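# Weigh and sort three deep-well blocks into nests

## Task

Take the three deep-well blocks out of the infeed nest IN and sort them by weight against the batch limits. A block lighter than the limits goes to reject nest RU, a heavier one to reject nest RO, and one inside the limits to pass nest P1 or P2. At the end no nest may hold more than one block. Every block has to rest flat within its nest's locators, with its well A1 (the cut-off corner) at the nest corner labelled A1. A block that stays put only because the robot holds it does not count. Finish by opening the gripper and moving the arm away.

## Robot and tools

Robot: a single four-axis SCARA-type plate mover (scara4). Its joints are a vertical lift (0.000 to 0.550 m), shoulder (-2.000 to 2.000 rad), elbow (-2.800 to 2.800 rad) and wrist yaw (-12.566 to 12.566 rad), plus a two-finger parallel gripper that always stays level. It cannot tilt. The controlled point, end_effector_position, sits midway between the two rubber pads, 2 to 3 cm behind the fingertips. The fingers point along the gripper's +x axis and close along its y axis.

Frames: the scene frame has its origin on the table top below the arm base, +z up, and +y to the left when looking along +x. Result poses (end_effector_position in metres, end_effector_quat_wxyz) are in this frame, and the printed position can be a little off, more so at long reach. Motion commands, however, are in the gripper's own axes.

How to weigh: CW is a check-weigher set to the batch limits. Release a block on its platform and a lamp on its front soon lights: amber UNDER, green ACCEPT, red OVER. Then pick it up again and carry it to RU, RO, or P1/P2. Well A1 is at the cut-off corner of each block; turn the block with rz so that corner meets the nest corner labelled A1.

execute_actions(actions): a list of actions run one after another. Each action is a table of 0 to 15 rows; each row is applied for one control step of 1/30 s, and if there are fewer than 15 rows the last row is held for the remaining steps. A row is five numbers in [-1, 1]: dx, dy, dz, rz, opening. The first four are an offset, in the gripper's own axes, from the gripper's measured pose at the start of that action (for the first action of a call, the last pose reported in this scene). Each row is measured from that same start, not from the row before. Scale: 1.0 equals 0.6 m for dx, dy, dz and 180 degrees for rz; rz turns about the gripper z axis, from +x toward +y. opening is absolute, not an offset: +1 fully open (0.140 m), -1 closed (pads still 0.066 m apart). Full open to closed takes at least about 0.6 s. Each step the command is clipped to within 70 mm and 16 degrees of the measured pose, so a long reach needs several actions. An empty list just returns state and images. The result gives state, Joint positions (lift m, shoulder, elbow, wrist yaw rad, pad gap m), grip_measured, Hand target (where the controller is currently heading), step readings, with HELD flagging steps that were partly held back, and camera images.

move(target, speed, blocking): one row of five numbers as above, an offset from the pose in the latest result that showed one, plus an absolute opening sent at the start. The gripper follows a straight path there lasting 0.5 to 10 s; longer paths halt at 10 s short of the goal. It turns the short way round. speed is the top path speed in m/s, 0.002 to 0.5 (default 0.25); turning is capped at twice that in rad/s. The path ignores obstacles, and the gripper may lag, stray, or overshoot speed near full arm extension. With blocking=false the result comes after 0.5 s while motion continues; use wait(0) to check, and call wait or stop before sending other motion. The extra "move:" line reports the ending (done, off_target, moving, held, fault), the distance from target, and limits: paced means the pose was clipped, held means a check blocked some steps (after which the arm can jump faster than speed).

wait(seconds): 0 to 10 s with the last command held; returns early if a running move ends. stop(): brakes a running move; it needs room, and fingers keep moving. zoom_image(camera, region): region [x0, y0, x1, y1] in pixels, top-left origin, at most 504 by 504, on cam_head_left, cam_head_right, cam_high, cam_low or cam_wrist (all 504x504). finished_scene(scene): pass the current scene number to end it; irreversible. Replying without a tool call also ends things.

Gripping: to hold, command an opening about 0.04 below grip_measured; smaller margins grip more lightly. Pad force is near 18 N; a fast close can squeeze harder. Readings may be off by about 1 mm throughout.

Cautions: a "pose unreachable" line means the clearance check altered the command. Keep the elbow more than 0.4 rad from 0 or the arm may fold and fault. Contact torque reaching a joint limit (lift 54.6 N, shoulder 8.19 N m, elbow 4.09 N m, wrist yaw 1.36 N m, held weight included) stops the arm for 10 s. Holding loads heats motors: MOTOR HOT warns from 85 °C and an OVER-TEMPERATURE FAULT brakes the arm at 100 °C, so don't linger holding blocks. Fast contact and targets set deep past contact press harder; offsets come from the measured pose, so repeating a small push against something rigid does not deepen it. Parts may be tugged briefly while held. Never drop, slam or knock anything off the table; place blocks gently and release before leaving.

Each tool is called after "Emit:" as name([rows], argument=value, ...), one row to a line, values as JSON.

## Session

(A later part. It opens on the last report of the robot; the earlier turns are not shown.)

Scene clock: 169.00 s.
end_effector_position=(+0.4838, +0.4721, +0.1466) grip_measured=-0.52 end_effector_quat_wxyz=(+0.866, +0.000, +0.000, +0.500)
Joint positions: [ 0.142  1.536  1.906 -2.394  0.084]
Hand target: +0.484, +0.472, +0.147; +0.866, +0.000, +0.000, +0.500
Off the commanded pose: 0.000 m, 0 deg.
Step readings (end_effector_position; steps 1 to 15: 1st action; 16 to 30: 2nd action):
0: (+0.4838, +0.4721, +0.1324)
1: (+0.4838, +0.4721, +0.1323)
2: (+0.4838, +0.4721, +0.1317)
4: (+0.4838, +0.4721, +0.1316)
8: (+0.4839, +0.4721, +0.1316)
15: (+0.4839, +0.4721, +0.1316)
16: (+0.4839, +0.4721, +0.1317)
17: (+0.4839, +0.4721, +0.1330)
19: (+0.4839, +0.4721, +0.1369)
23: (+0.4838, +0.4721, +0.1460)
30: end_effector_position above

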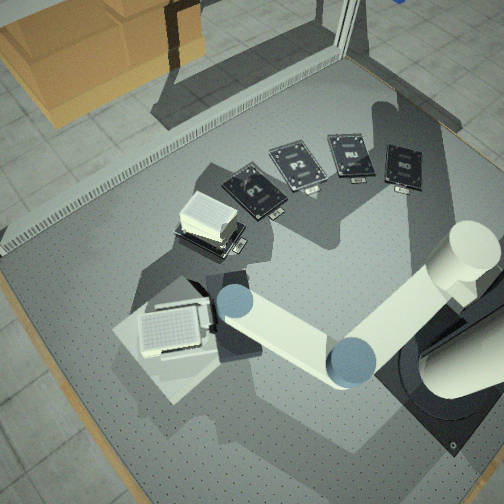

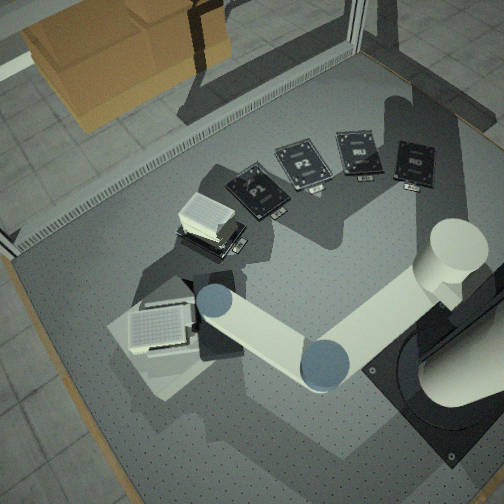

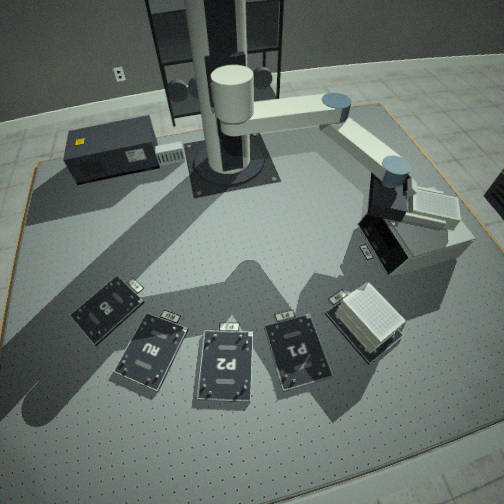

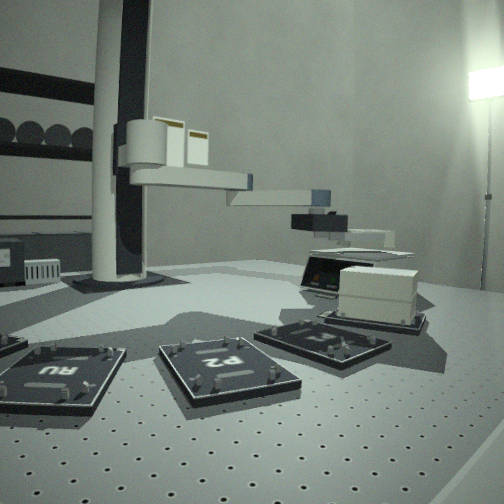

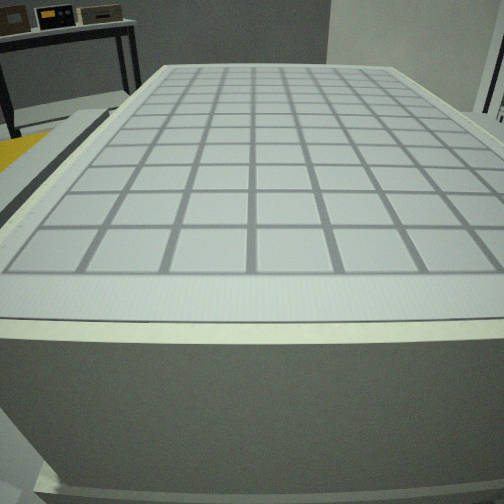

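Emit:
zoom_image(camera="cam_high", region=[250,300,350,400])

Emit:
zoom_image(camera="cam_low", region=[240,290,440,380])

Emit:
zoom_image(camera="cam_high", region=[315,275,415,375])

Region (250, 300, 350, 400) of cam_high's 504x504 image, scaled by 5.040, with more detail than that image has.

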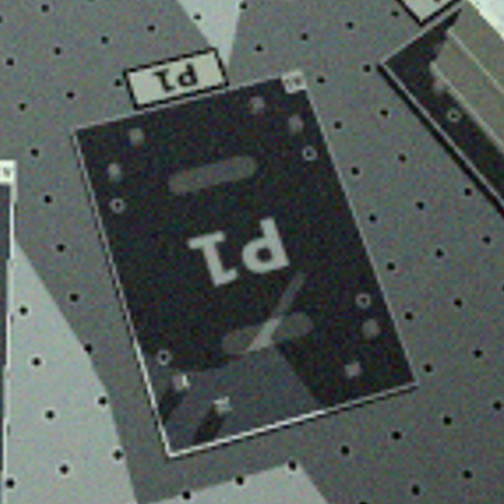

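Region (240, 290, 440, 380) of cam_low's 504x504 image, scaled by 2.520, with more detail than that image has; it fills the top 227 rows of this view, and the rest is white.

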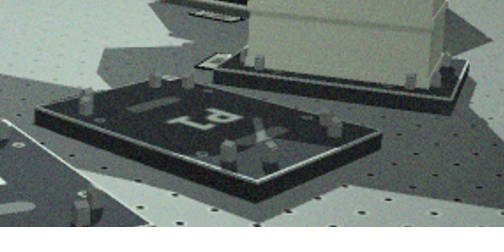

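Region (315, 275, 415, 375) of cam_high's 504x504 image, scaled by 5.040, with more detail than that image has.

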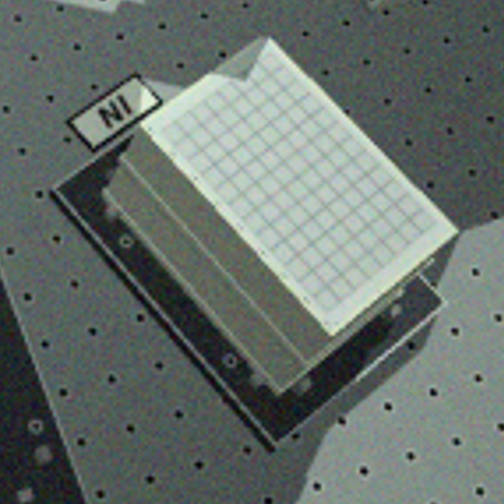

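Emit:
move(target=[-0.4646,-0.7133,-0.011,-0.3222,-0.57], speed=0.35)

Emit:
move(target=[0,0,-0.137,0,-0.57], speed=0.15)

Emit:
zoom_image(camera="cam_high", region=[250,300,350,400])

Emit:
zoom_image(camera="cam_low", region=[240,290,400,380])

Scene clock: 194.10 s.
end_effector_position=(+0.7154, +0.0166, +0.1400) grip_measured=-0.52 end_effector_quat_wxyz=(+1.000, +0.000, +0.000, +0.018)
Joint positions: [ 0.135  0.659  1.754 -2.377  0.084]
Hand target: +0.715, +0.017, +0.140; +1.000, +0.000, +0.000, +0.018
Off the commanded pose: 0.000 m, 0 deg.
move: done

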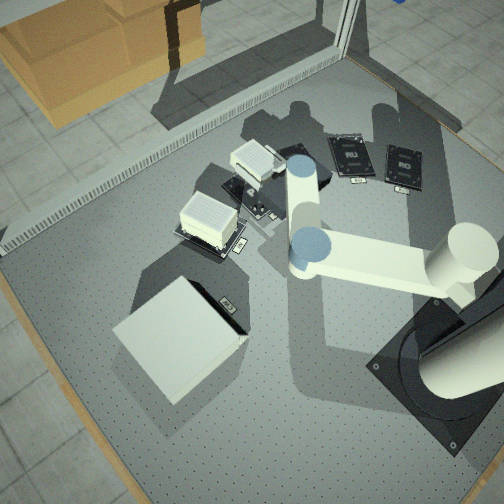

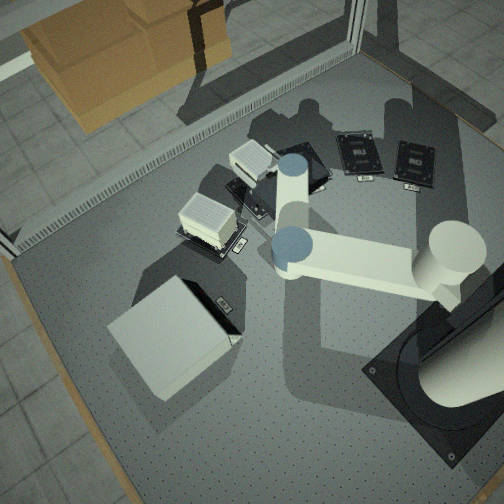

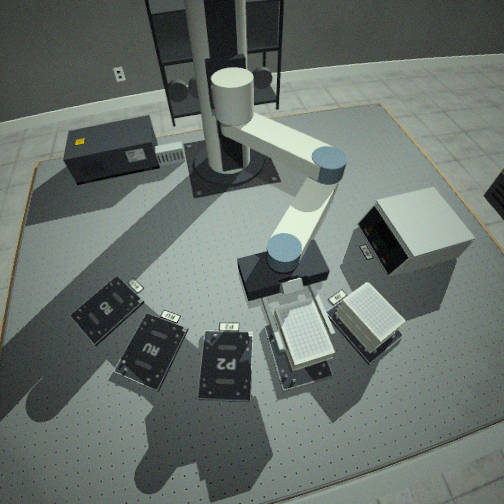

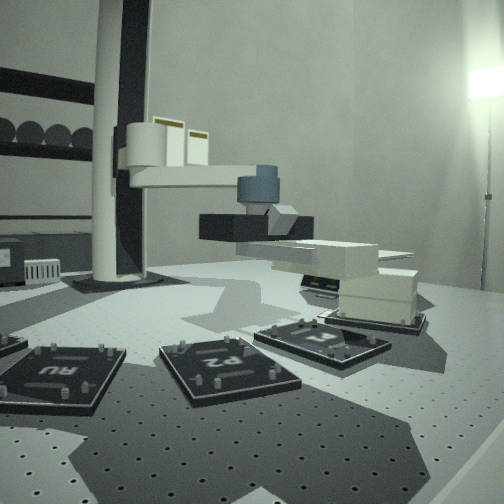

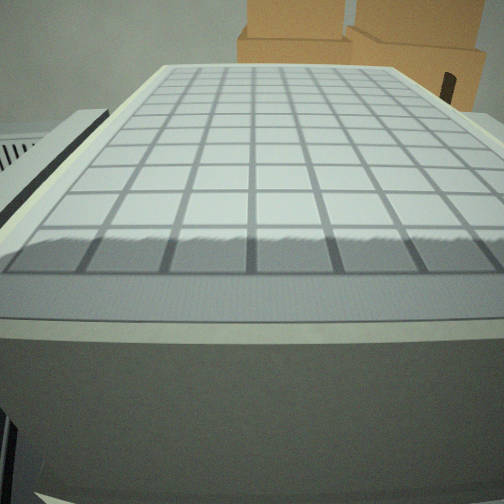

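Scene clock: 195.00 s.
end_effector_position=(+0.7154, +0.0166, +0.0577) grip_measured=-0.52 end_effector_quat_wxyz=(+1.000, +0.000, +0.000, +0.018)
Joint positions: [ 0.053  0.659  1.754 -2.377  0.084]
Hand target: +0.715, +0.017, +0.058; +1.000, +0.000, +0.000, +0.018
Off the commanded pose: 0.000 m, 0 deg.
move: done

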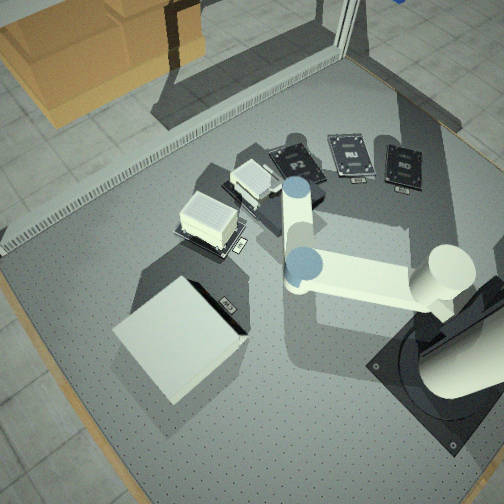

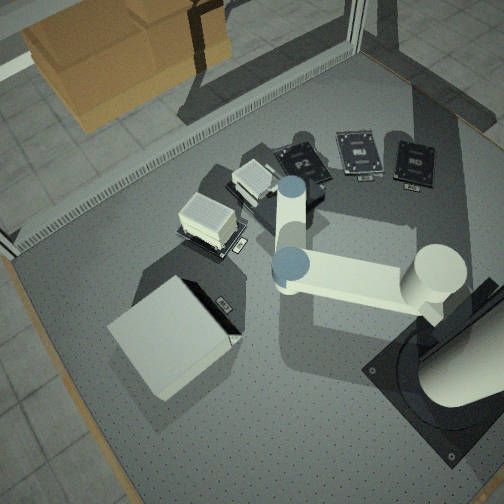

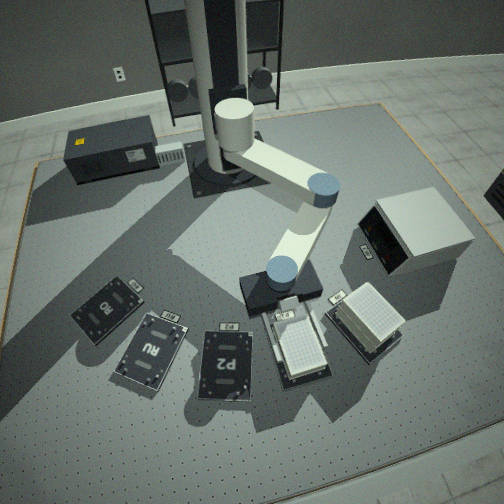

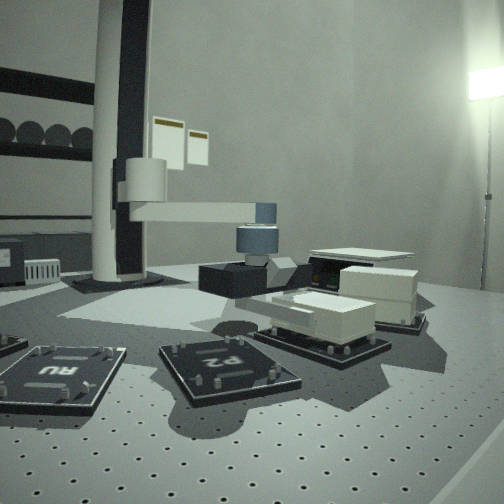

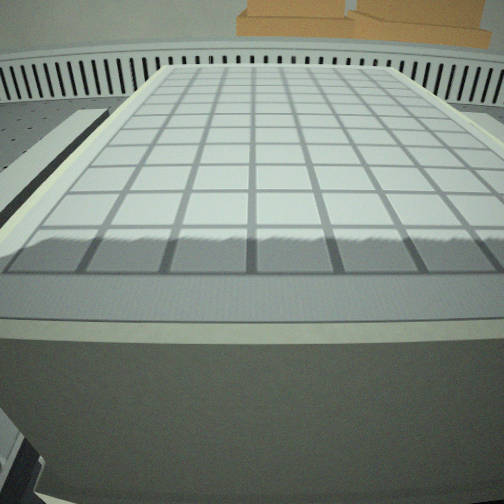

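Region (250, 300, 350, 400) of cam_high's 504x504 image, scaled by 5.040, with more detail than that image has.

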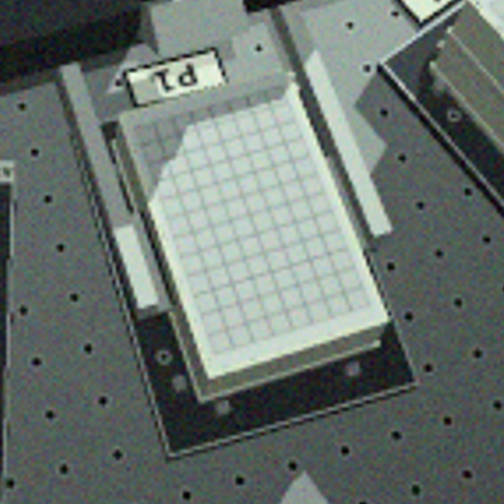

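Region (240, 290, 400, 380) of cam_low's 504x504 image, scaled by 3.150, with more detail than that image has; it fills the top 284 rows of this view, and the rest is white.

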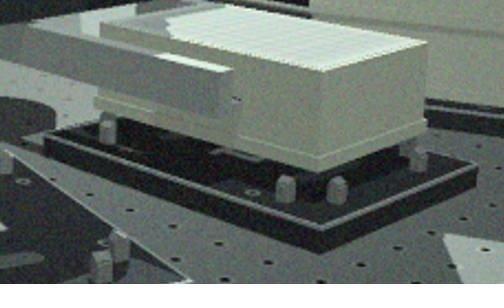

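Emit:
zoom_image(camera="cam_wrist", region=[0,400,140,504])

Emit:
zoom_image(camera="cam_head_left", region=[210,150,300,230])

Emit:
zoom_image(camera="cam_high", region=[275,355,340,395])

Region (0, 400, 140, 504) of cam_wrist's 504x504 image, scaled by 3.600, with more detail than that image has; it fills the top 374 rows of this view, and the rest is white.

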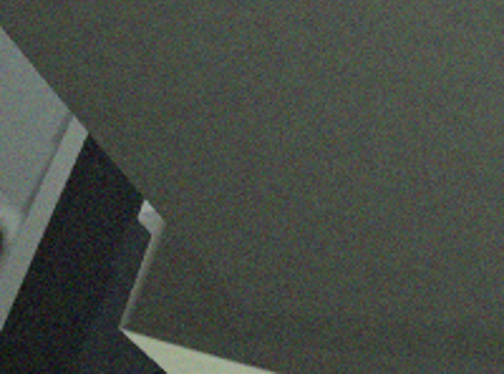

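Region (210, 150, 300, 230) of cam_head_left's 504x504 image, scaled by 5.600, with more detail than that image has.

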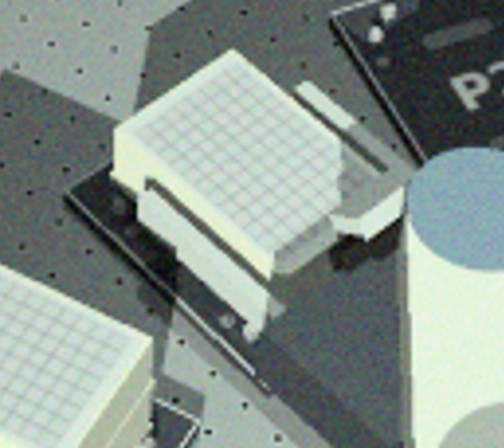

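Region (275, 355, 340, 395) of cam_high's 504x504 image, scaled by 7.754, with more detail than that image has; it fills the top 310 rows of this view, and the rest is white.

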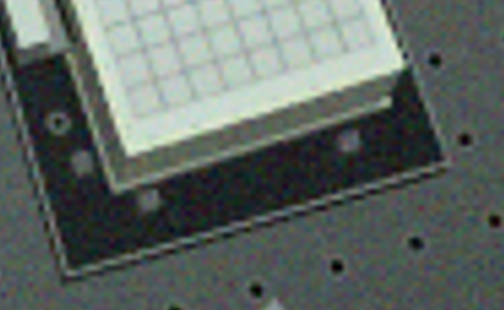

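Emit:
execute_actions([
  [[0,-0.001,-0.001,0,-0.57],[0,-0.002,-0.002,0,-0.57],[0,-0.003,-0.003,0,-0.57],[0,-0.0035,-0.004,0,-0.57],[0,-0.0035,-0.005,0,-0.57]],
])

Emit:
zoom_image(camera="cam_high", region=[275,355,340,395])

Emit:
zoom_image(camera="cam_low", region=[250,310,400,380])

Emit:
zoom_image(camera="cam_wrist", region=[0,400,140,504])

Scene clock: 265.77 s.
end_effector_position=(+0.7155, +0.0144, +0.0546) grip_measured=-0.52 end_effector_quat_wxyz=(+1.000, +0.000, +0.000, +0.018)
Joint positions: [ 0.05   0.653  1.754 -2.373  0.084]
Hand target: +0.715, +0.014, +0.055; +1.000, +0.000, +0.000, +0.018
Off the commanded pose: 0.000 m, 0 deg.
Step readings (end_effector_position):
0: (+0.7154, +0.0166, +0.0577)
1: (+0.7154, +0.0166, +0.0576)
2: (+0.7154, +0.0161, +0.0570)
4: (+0.7155, +0.0148, +0.0558)
8: (+0.7155, +0.0144, +0.0546)
15: end_effector_position above

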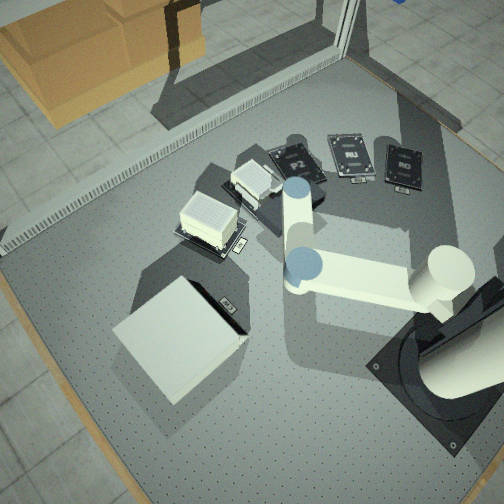

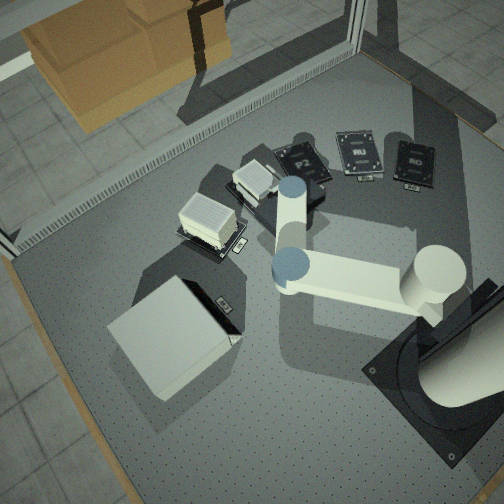

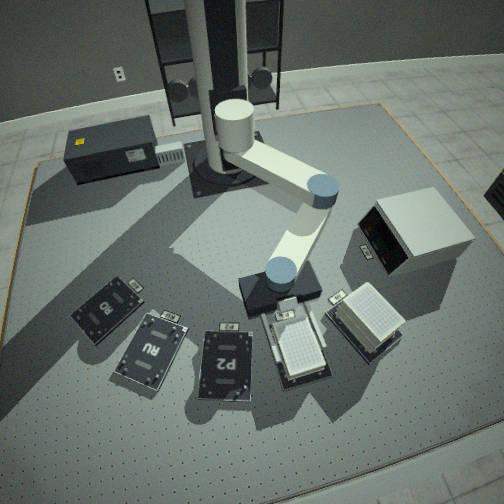

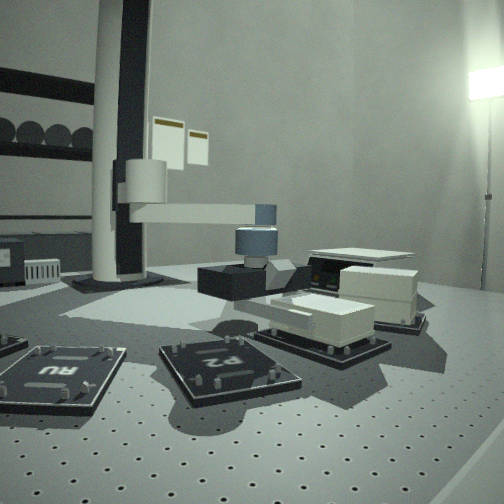

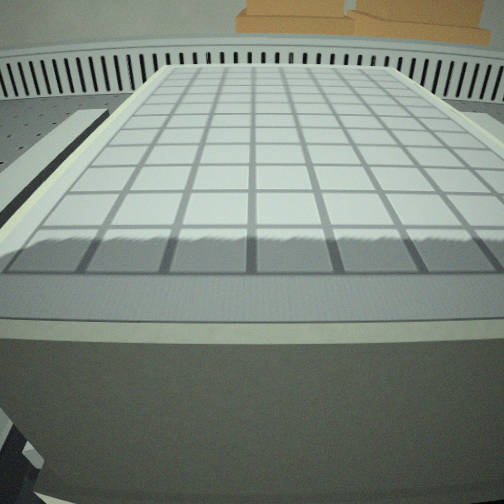

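Region (275, 355, 340, 395) of cam_high's 504x504 image, scaled by 7.754, with more detail than that image has; it fills the top 310 rows of this view, and the rest is white.

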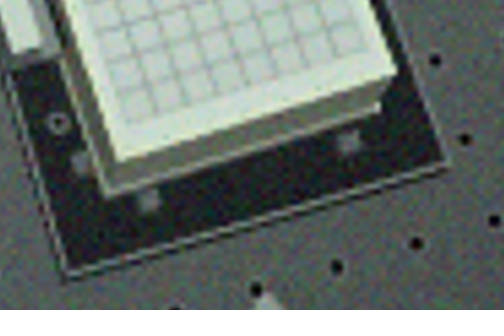

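Region (250, 310, 400, 380) of cam_low's 504x504 image, scaled by 3.360, with more detail than that image has; it fills the top 235 rows of this view, and the rest is white.

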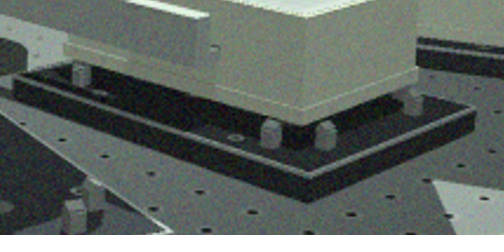

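Region (0, 400, 140, 504) of cam_wrist's 504x504 image, scaled by 3.600, with more detail than that image has; it fills the top 374 rows of this view, and the rest is white.

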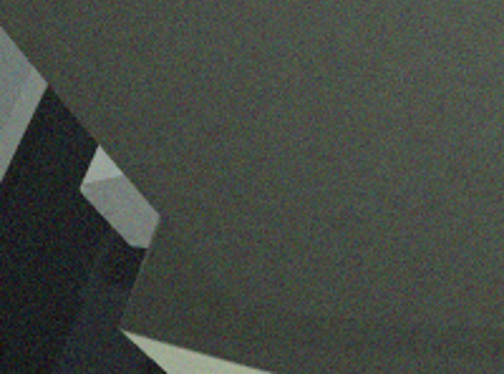

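Emit:
move(target=[0,0,-0.009,-0.0035,-0.57], speed=0.01)

Emit:
zoom_image(camera="cam_high", region=[275,355,340,395])

Emit:
zoom_image(camera="cam_low", region=[250,310,400,380])

Scene clock: 277.83 s.
end_effector_position=(+0.7156, +0.0154, +0.0496) grip_measured=-0.52 end_effector_quat_wxyz=(+1.000, +0.000, +0.000, +0.015)
Joint positions: [ 0.045  0.658  1.755 -2.383  0.084]
Hand target: +0.715, +0.014, +0.049; +1.000, +0.000, +0.000, +0.012
Off the commanded pose: 0.001 m, 0 deg.
move: done

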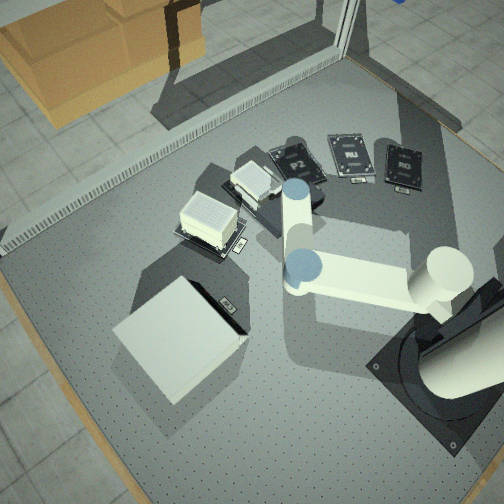

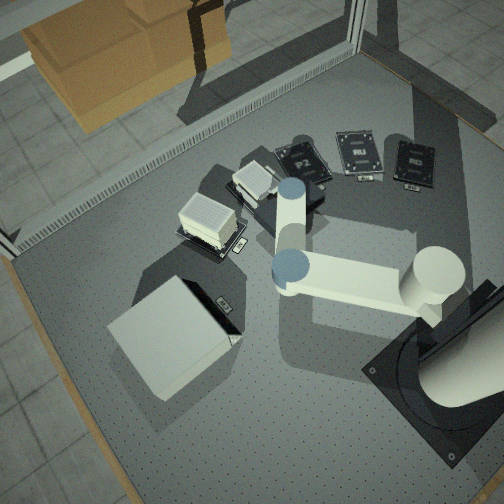

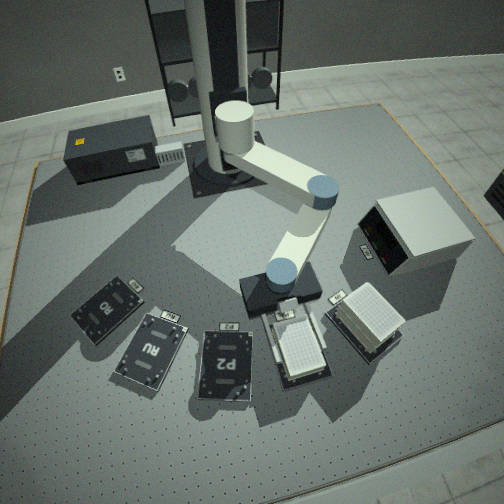

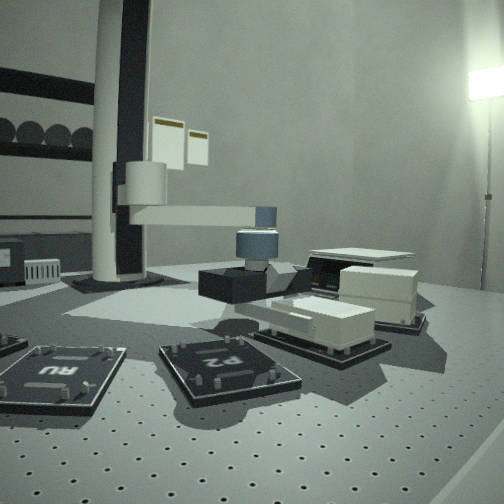

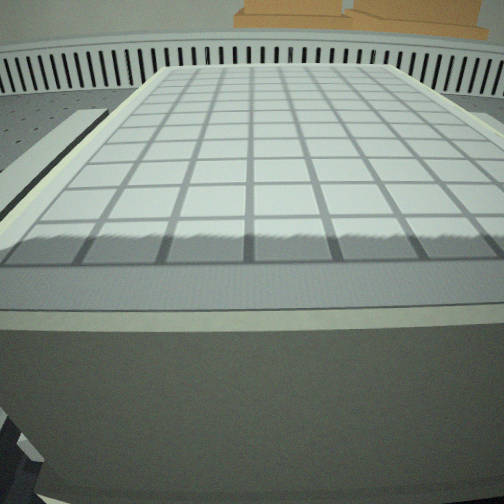

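Region (275, 355, 340, 395) of cam_high's 504x504 image, scaled by 7.754, with more detail than that image has; it fills the top 310 rows of this view, and the rest is white.

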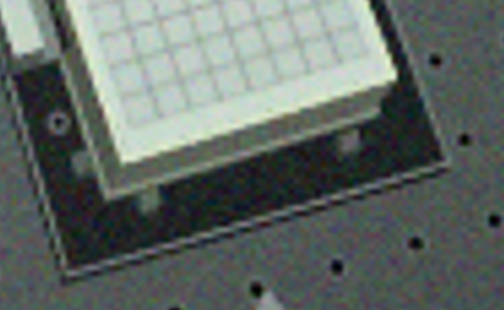

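Region (250, 310, 400, 380) of cam_low's 504x504 image, scaled by 3.360, with more detail than that image has; it fills the top 235 rows of this view, and the rest is white.

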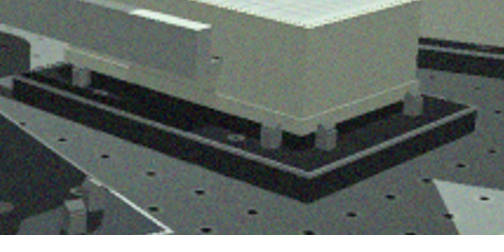

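Emit:
execute_actions([
  [[0,0,0.001,0,-0.57],[0,0.0003,0.002,-0.001,-0.57],[0.0003,0.0006,0.003,-0.002,-0.57],[0.0006,0.0009,0.003,-0.003,-0.57],[0.0008,0.001,0.003,-0.003,-0.57]],
])

Emit:
zoom_image(camera="cam_high", region=[275,355,340,395])

Emit:
zoom_image(camera="cam_low", region=[250,310,400,380])

Emit:
zoom_image(camera="cam_wrist", region=[0,400,140,504])

Scene clock: 289.77 s.
end_effector_position=(+0.7160, +0.0160, +0.0515) grip_measured=-0.52 end_effector_quat_wxyz=(+1.000, +0.000, +0.000, +0.010)
Joint positions: [ 0.046  0.661  1.758 -2.399  0.084]
Hand target: +0.716, +0.016, +0.051; +1.000, +0.000, +0.000, +0.010
Off the commanded pose: 0.000 m, 0 deg.
Step readings (end_effector_position):
0: (+0.7156, +0.0154, +0.0496)
1: (+0.7156, +0.0155, +0.0497)
2: (+0.7156, +0.0156, +0.0505)
4: (+0.7157, +0.0157, +0.0515)
8: (+0.7160, +0.0160, +0.0515)
15: end_effector_position above

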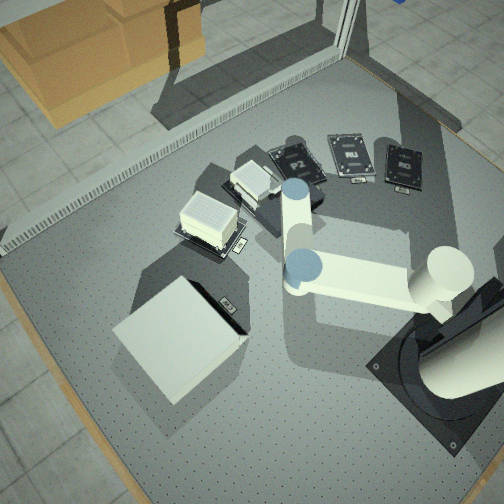

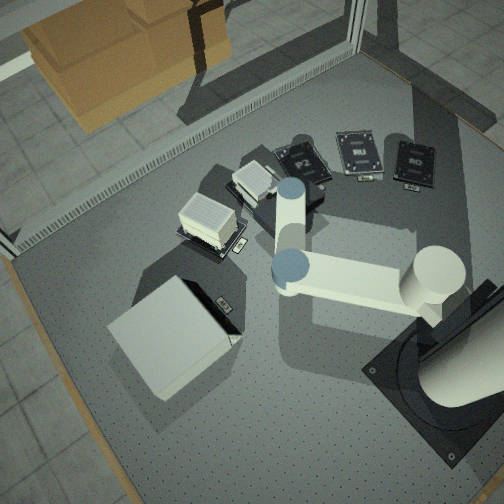

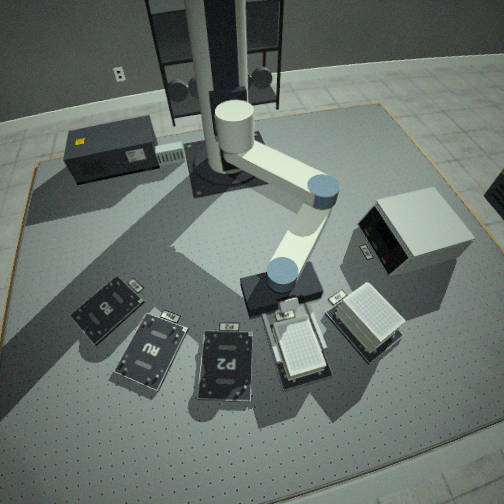

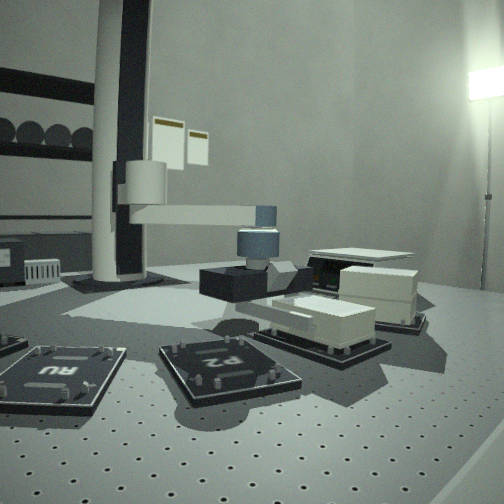

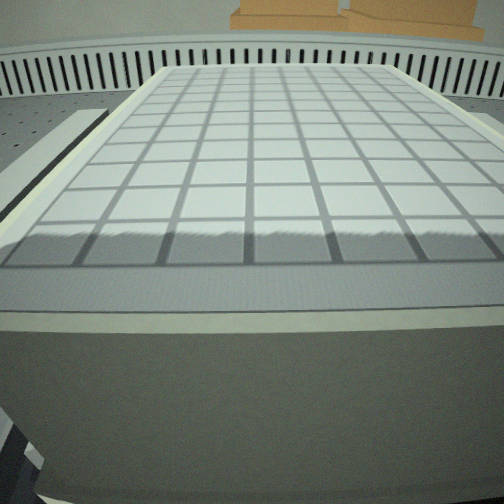

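Region (275, 355, 340, 395) of cam_high's 504x504 image, scaled by 7.754, with more detail than that image has; it fills the top 310 rows of this view, and the rest is white.

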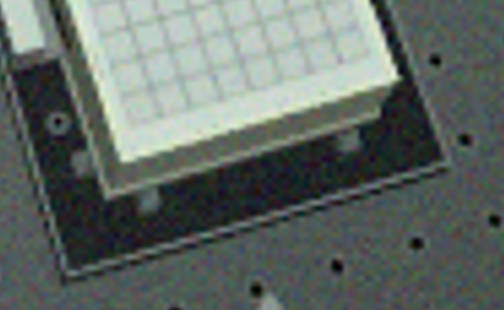

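Region (250, 310, 400, 380) of cam_low's 504x504 image, scaled by 3.360, with more detail than that image has; it fills the top 235 rows of this view, and the rest is white.

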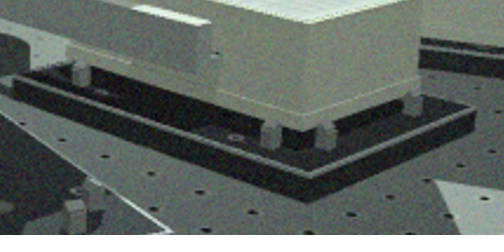

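Region (0, 400, 140, 504) of cam_wrist's 504x504 image, scaled by 3.600, with more detail than that image has; it fills the top 374 rows of this view, and the rest is white.

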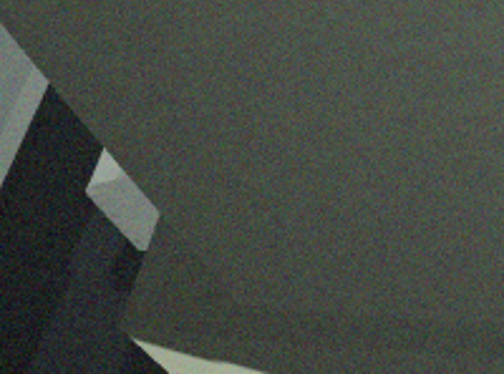

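Descend slowly again.

Emit:
move(target=[0,0,-0.0095,0,-0.57], speed=0.01)

Emit:
zoom_image(camera="cam_low", region=[250,310,400,380])

Emit:
zoom_image(camera="cam_wrist", region=[0,400,140,504])

Scene clock: 295.20 s.
end_effector_position=(+0.7161, +0.0176, +0.0459) grip_measured=-0.52 end_effector_quat_wxyz=(+1.000, +0.000, +0.000, +0.012)
Joint positions: [ 0.041  0.663  1.759 -2.397  0.084]
Hand target: +0.716, +0.016, +0.046; +1.000, +0.000, +0.000, +0.010
Off the commanded pose: 0.002 m, 0 deg.
move: done

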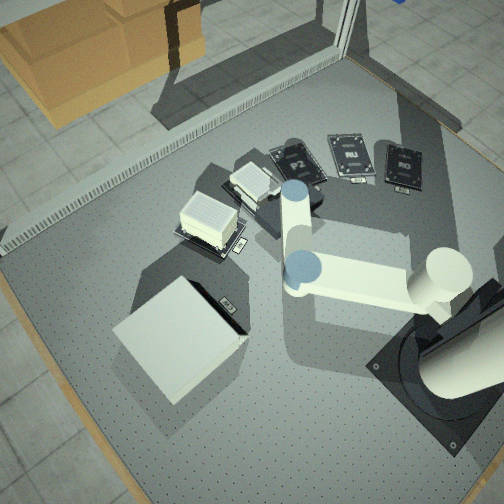

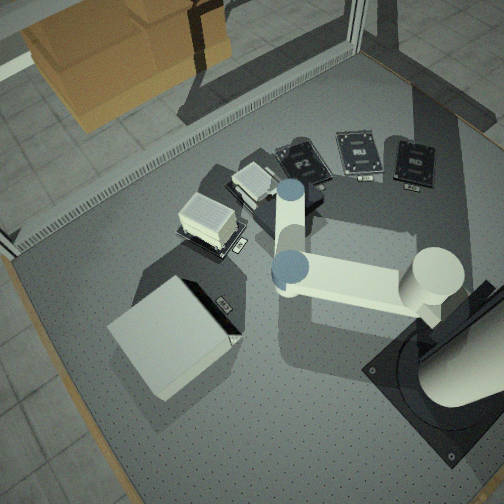

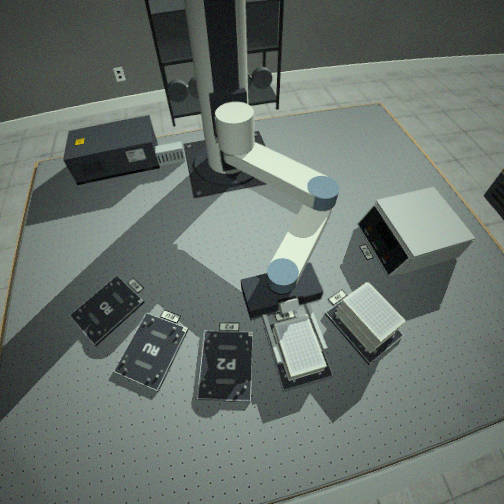

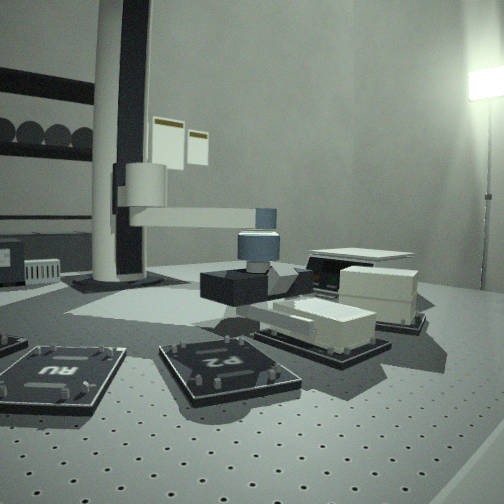

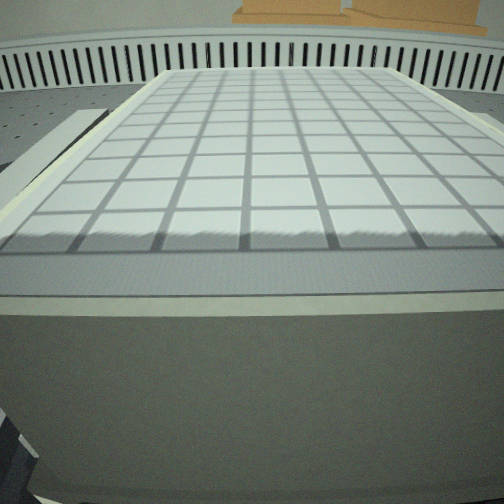

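Region (250, 310, 400, 380) of cam_low's 504x504 image, scaled by 3.360, with more detail than that image has; it fills the top 235 rows of this view, and the rest is white.

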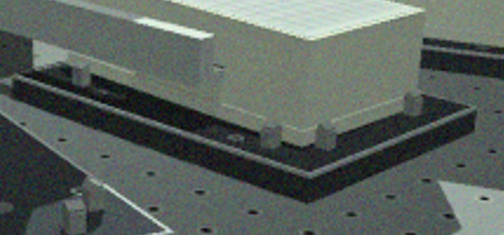

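Region (0, 400, 140, 504) of cam_wrist's 504x504 image, scaled by 3.600, with more detail than that image has; it fills the top 374 rows of this view, and the rest is white.

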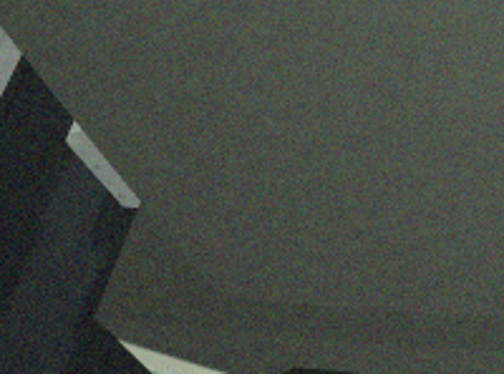

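Emit:
execute_actions([
  [[0.0003,0.0003,0,0,-0.57],[0.0005,0.0005,0,0,-0.57],[0.0005,0.0005,0,0,-0.56],[0.0005,0.0005,0,0,-0.55],[0.0005,0.0005,0,0,-0.545],[0.0005,0.0005,0,0,-0.54],[0.0005,0.0005,0,0,-0.535],[0.0005,0.0005,0,0,-0.53],[0.0005,0.0005,0,0,-0.525],[0.0005,0.0005,0,0,-0.52],[0.0005,0.0005,0,0,-0.515],[0.0005,0.0005,0,0,-0.51],[0.0005,0.0005,0,0,-0.50],[0.0005,0.0005,0,0,-0.48],[0.0005,0.0005,0,0,-0.46]],
])

Emit:
zoom_image(camera="cam_low", region=[250,290,400,380])

Scene clock: 305.20 s.
end_effector_position=(+0.7163, +0.0179, +0.0459) grip_measured=-0.47 end_effector_quat_wxyz=(+1.000, +0.000, +0.000, +0.012)
Joint positions: [ 0.041  0.663  1.76  -2.4    0.086]
Hand target: +0.716, +0.018, +0.046; +1.000, +0.000, +0.000, +0.012
Off the commanded pose: 0.000 m, 0 deg.
Step readings (end_effector_position):
0: (+0.7161, +0.0176, +0.0459)
1: (+0.7161, +0.0177, +0.0459)
2: (+0.7161, +0.0178, +0.0459)
4: (+0.7161, +0.0177, +0.0459)
8: (+0.7161, +0.0178, +0.0459)
15: end_effector_position above

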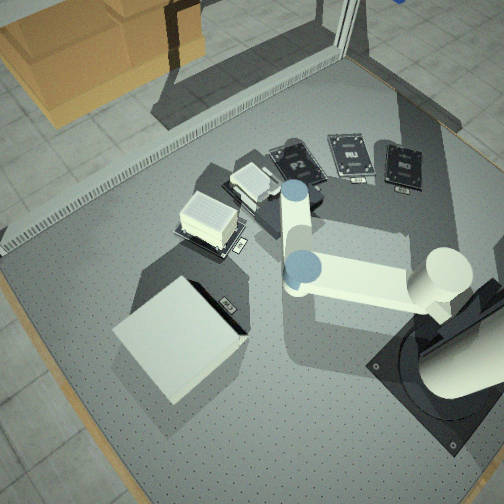

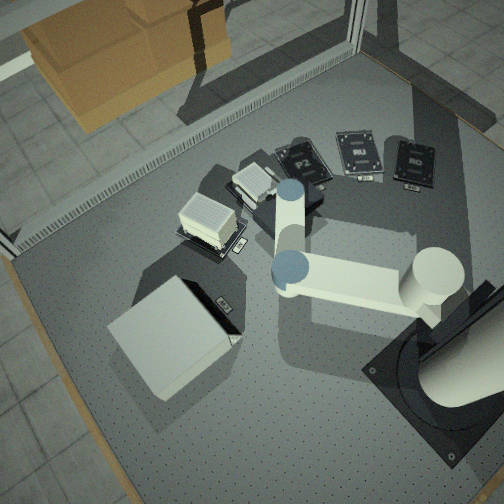

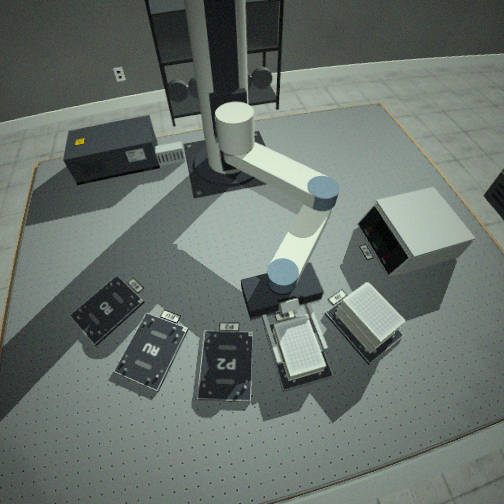

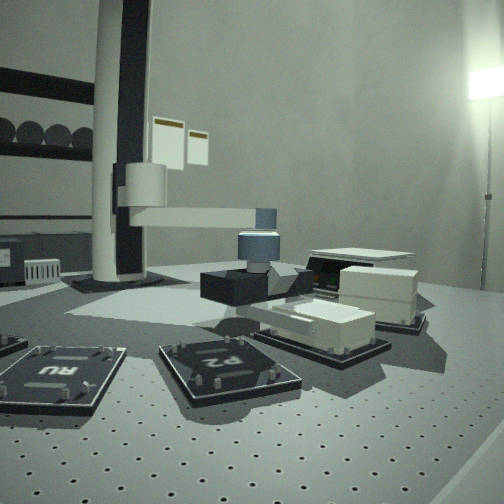

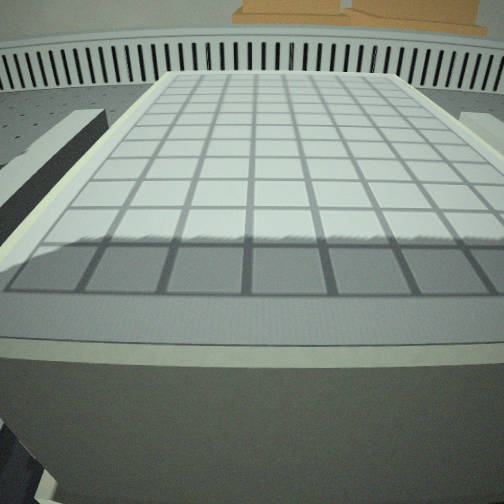

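Region (250, 290, 400, 380) of cam_low's 504x504 image, scaled by 3.360, with more detail than that image has; it fills the top 302 rows of this view, and the rest is white.

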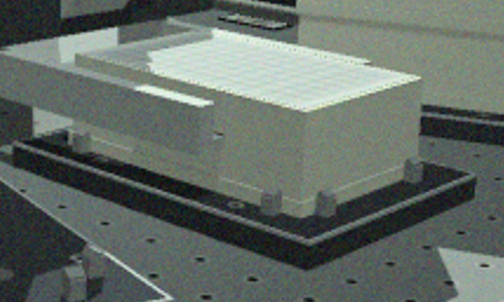

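Emit:
execute_actions([
  [[0,0,0.003,0,-0.38],[0,0,0.008,0,-0.33],[0,0,0.015,0,-0.3],[0,0,0.023,0,-0.3],[0,0,0.031,0,-0.3],[0,0,0.039,0,-0.3],[0,0,0.047,0,-0.3],[0,0,0.055,0,-0.3],[0,0,0.063,0,-0.3],[0,0,0.066,0,-0.3]],
])

Emit:
zoom_image(camera="cam_wrist", region=[150,140,402,260])

Emit:
zoom_image(camera="cam_wrist", region=[50,380,504,504])

Scene clock: 323.27 s.
end_effector_position=(+0.7163, +0.0179, +0.0856) grip_measured=-0.30 end_effector_quat_wxyz=(+1.000, +0.000, +0.000, +0.012)
Joint positions: [ 0.081  0.663  1.76  -2.4    0.092]
Hand target: +0.716, +0.018, +0.086; +1.000, +0.000, +0.000, +0.012
Off the commanded pose: 0.000 m, 0 deg.
Step readings (end_effector_position):
0: (+0.7163, +0.0179, +0.0459)
1: (+0.7163, +0.0179, +0.0460)
2: (+0.7163, +0.0179, +0.0473)
4: (+0.7163, +0.0179, +0.0529)
8: (+0.7163, +0.0179, +0.0697)
15: end_effector_position above

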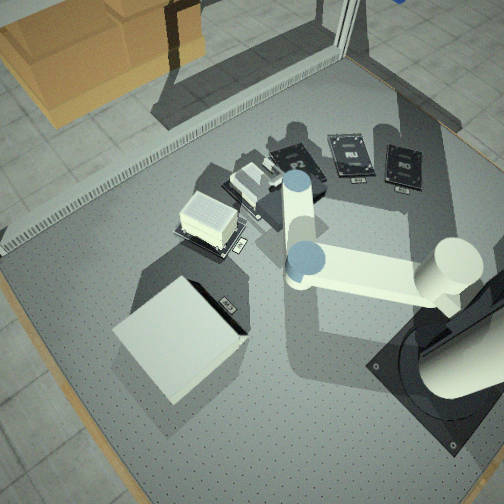

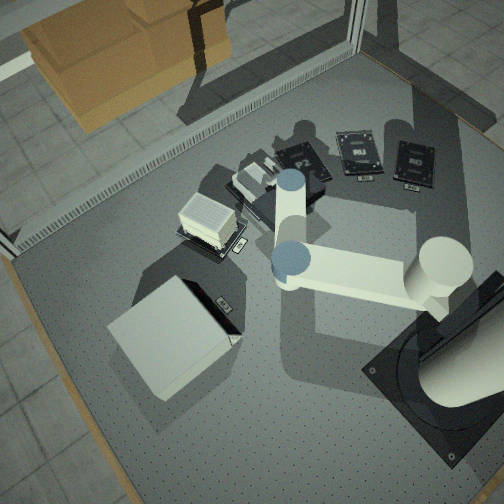

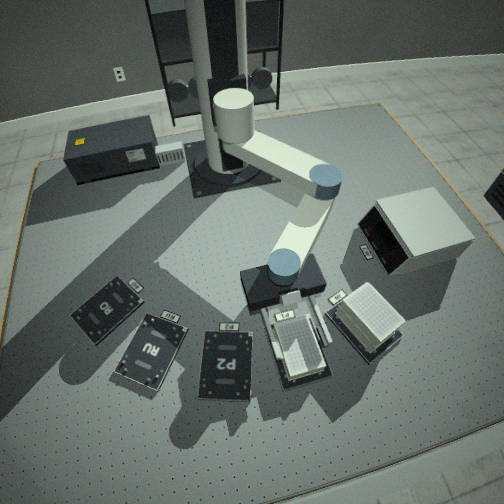

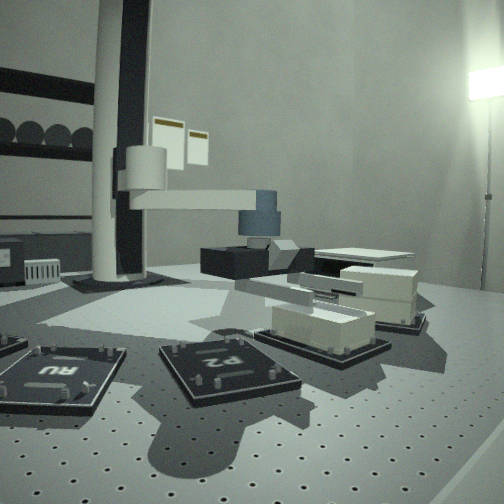

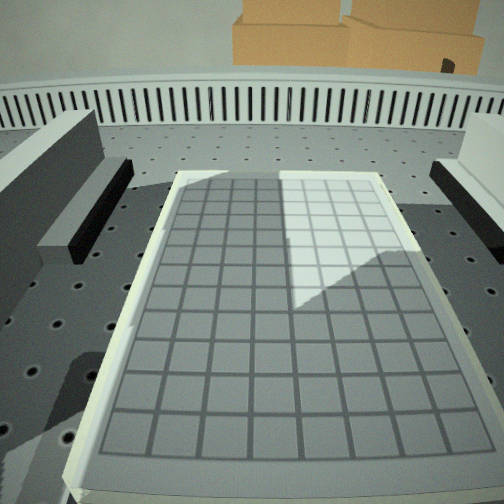

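Region (150, 140, 402, 260) of cam_wrist's 504x504 image, scaled by 2.000, with more detail than that image has; it fills the top 240 rows of this view, and the rest is white.

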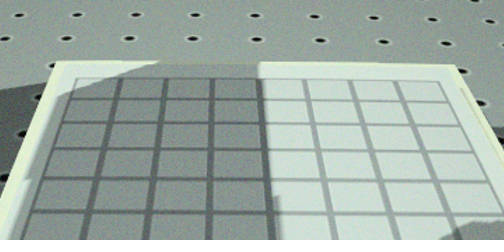

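Region (50, 380, 504, 504) of cam_wrist's 504x504 image, scaled by 1.110, with more detail than that image has; it fills the top 138 rows of this view, and the rest is white.

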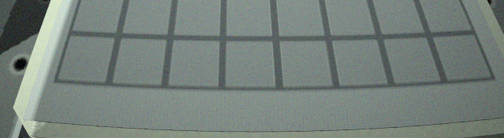

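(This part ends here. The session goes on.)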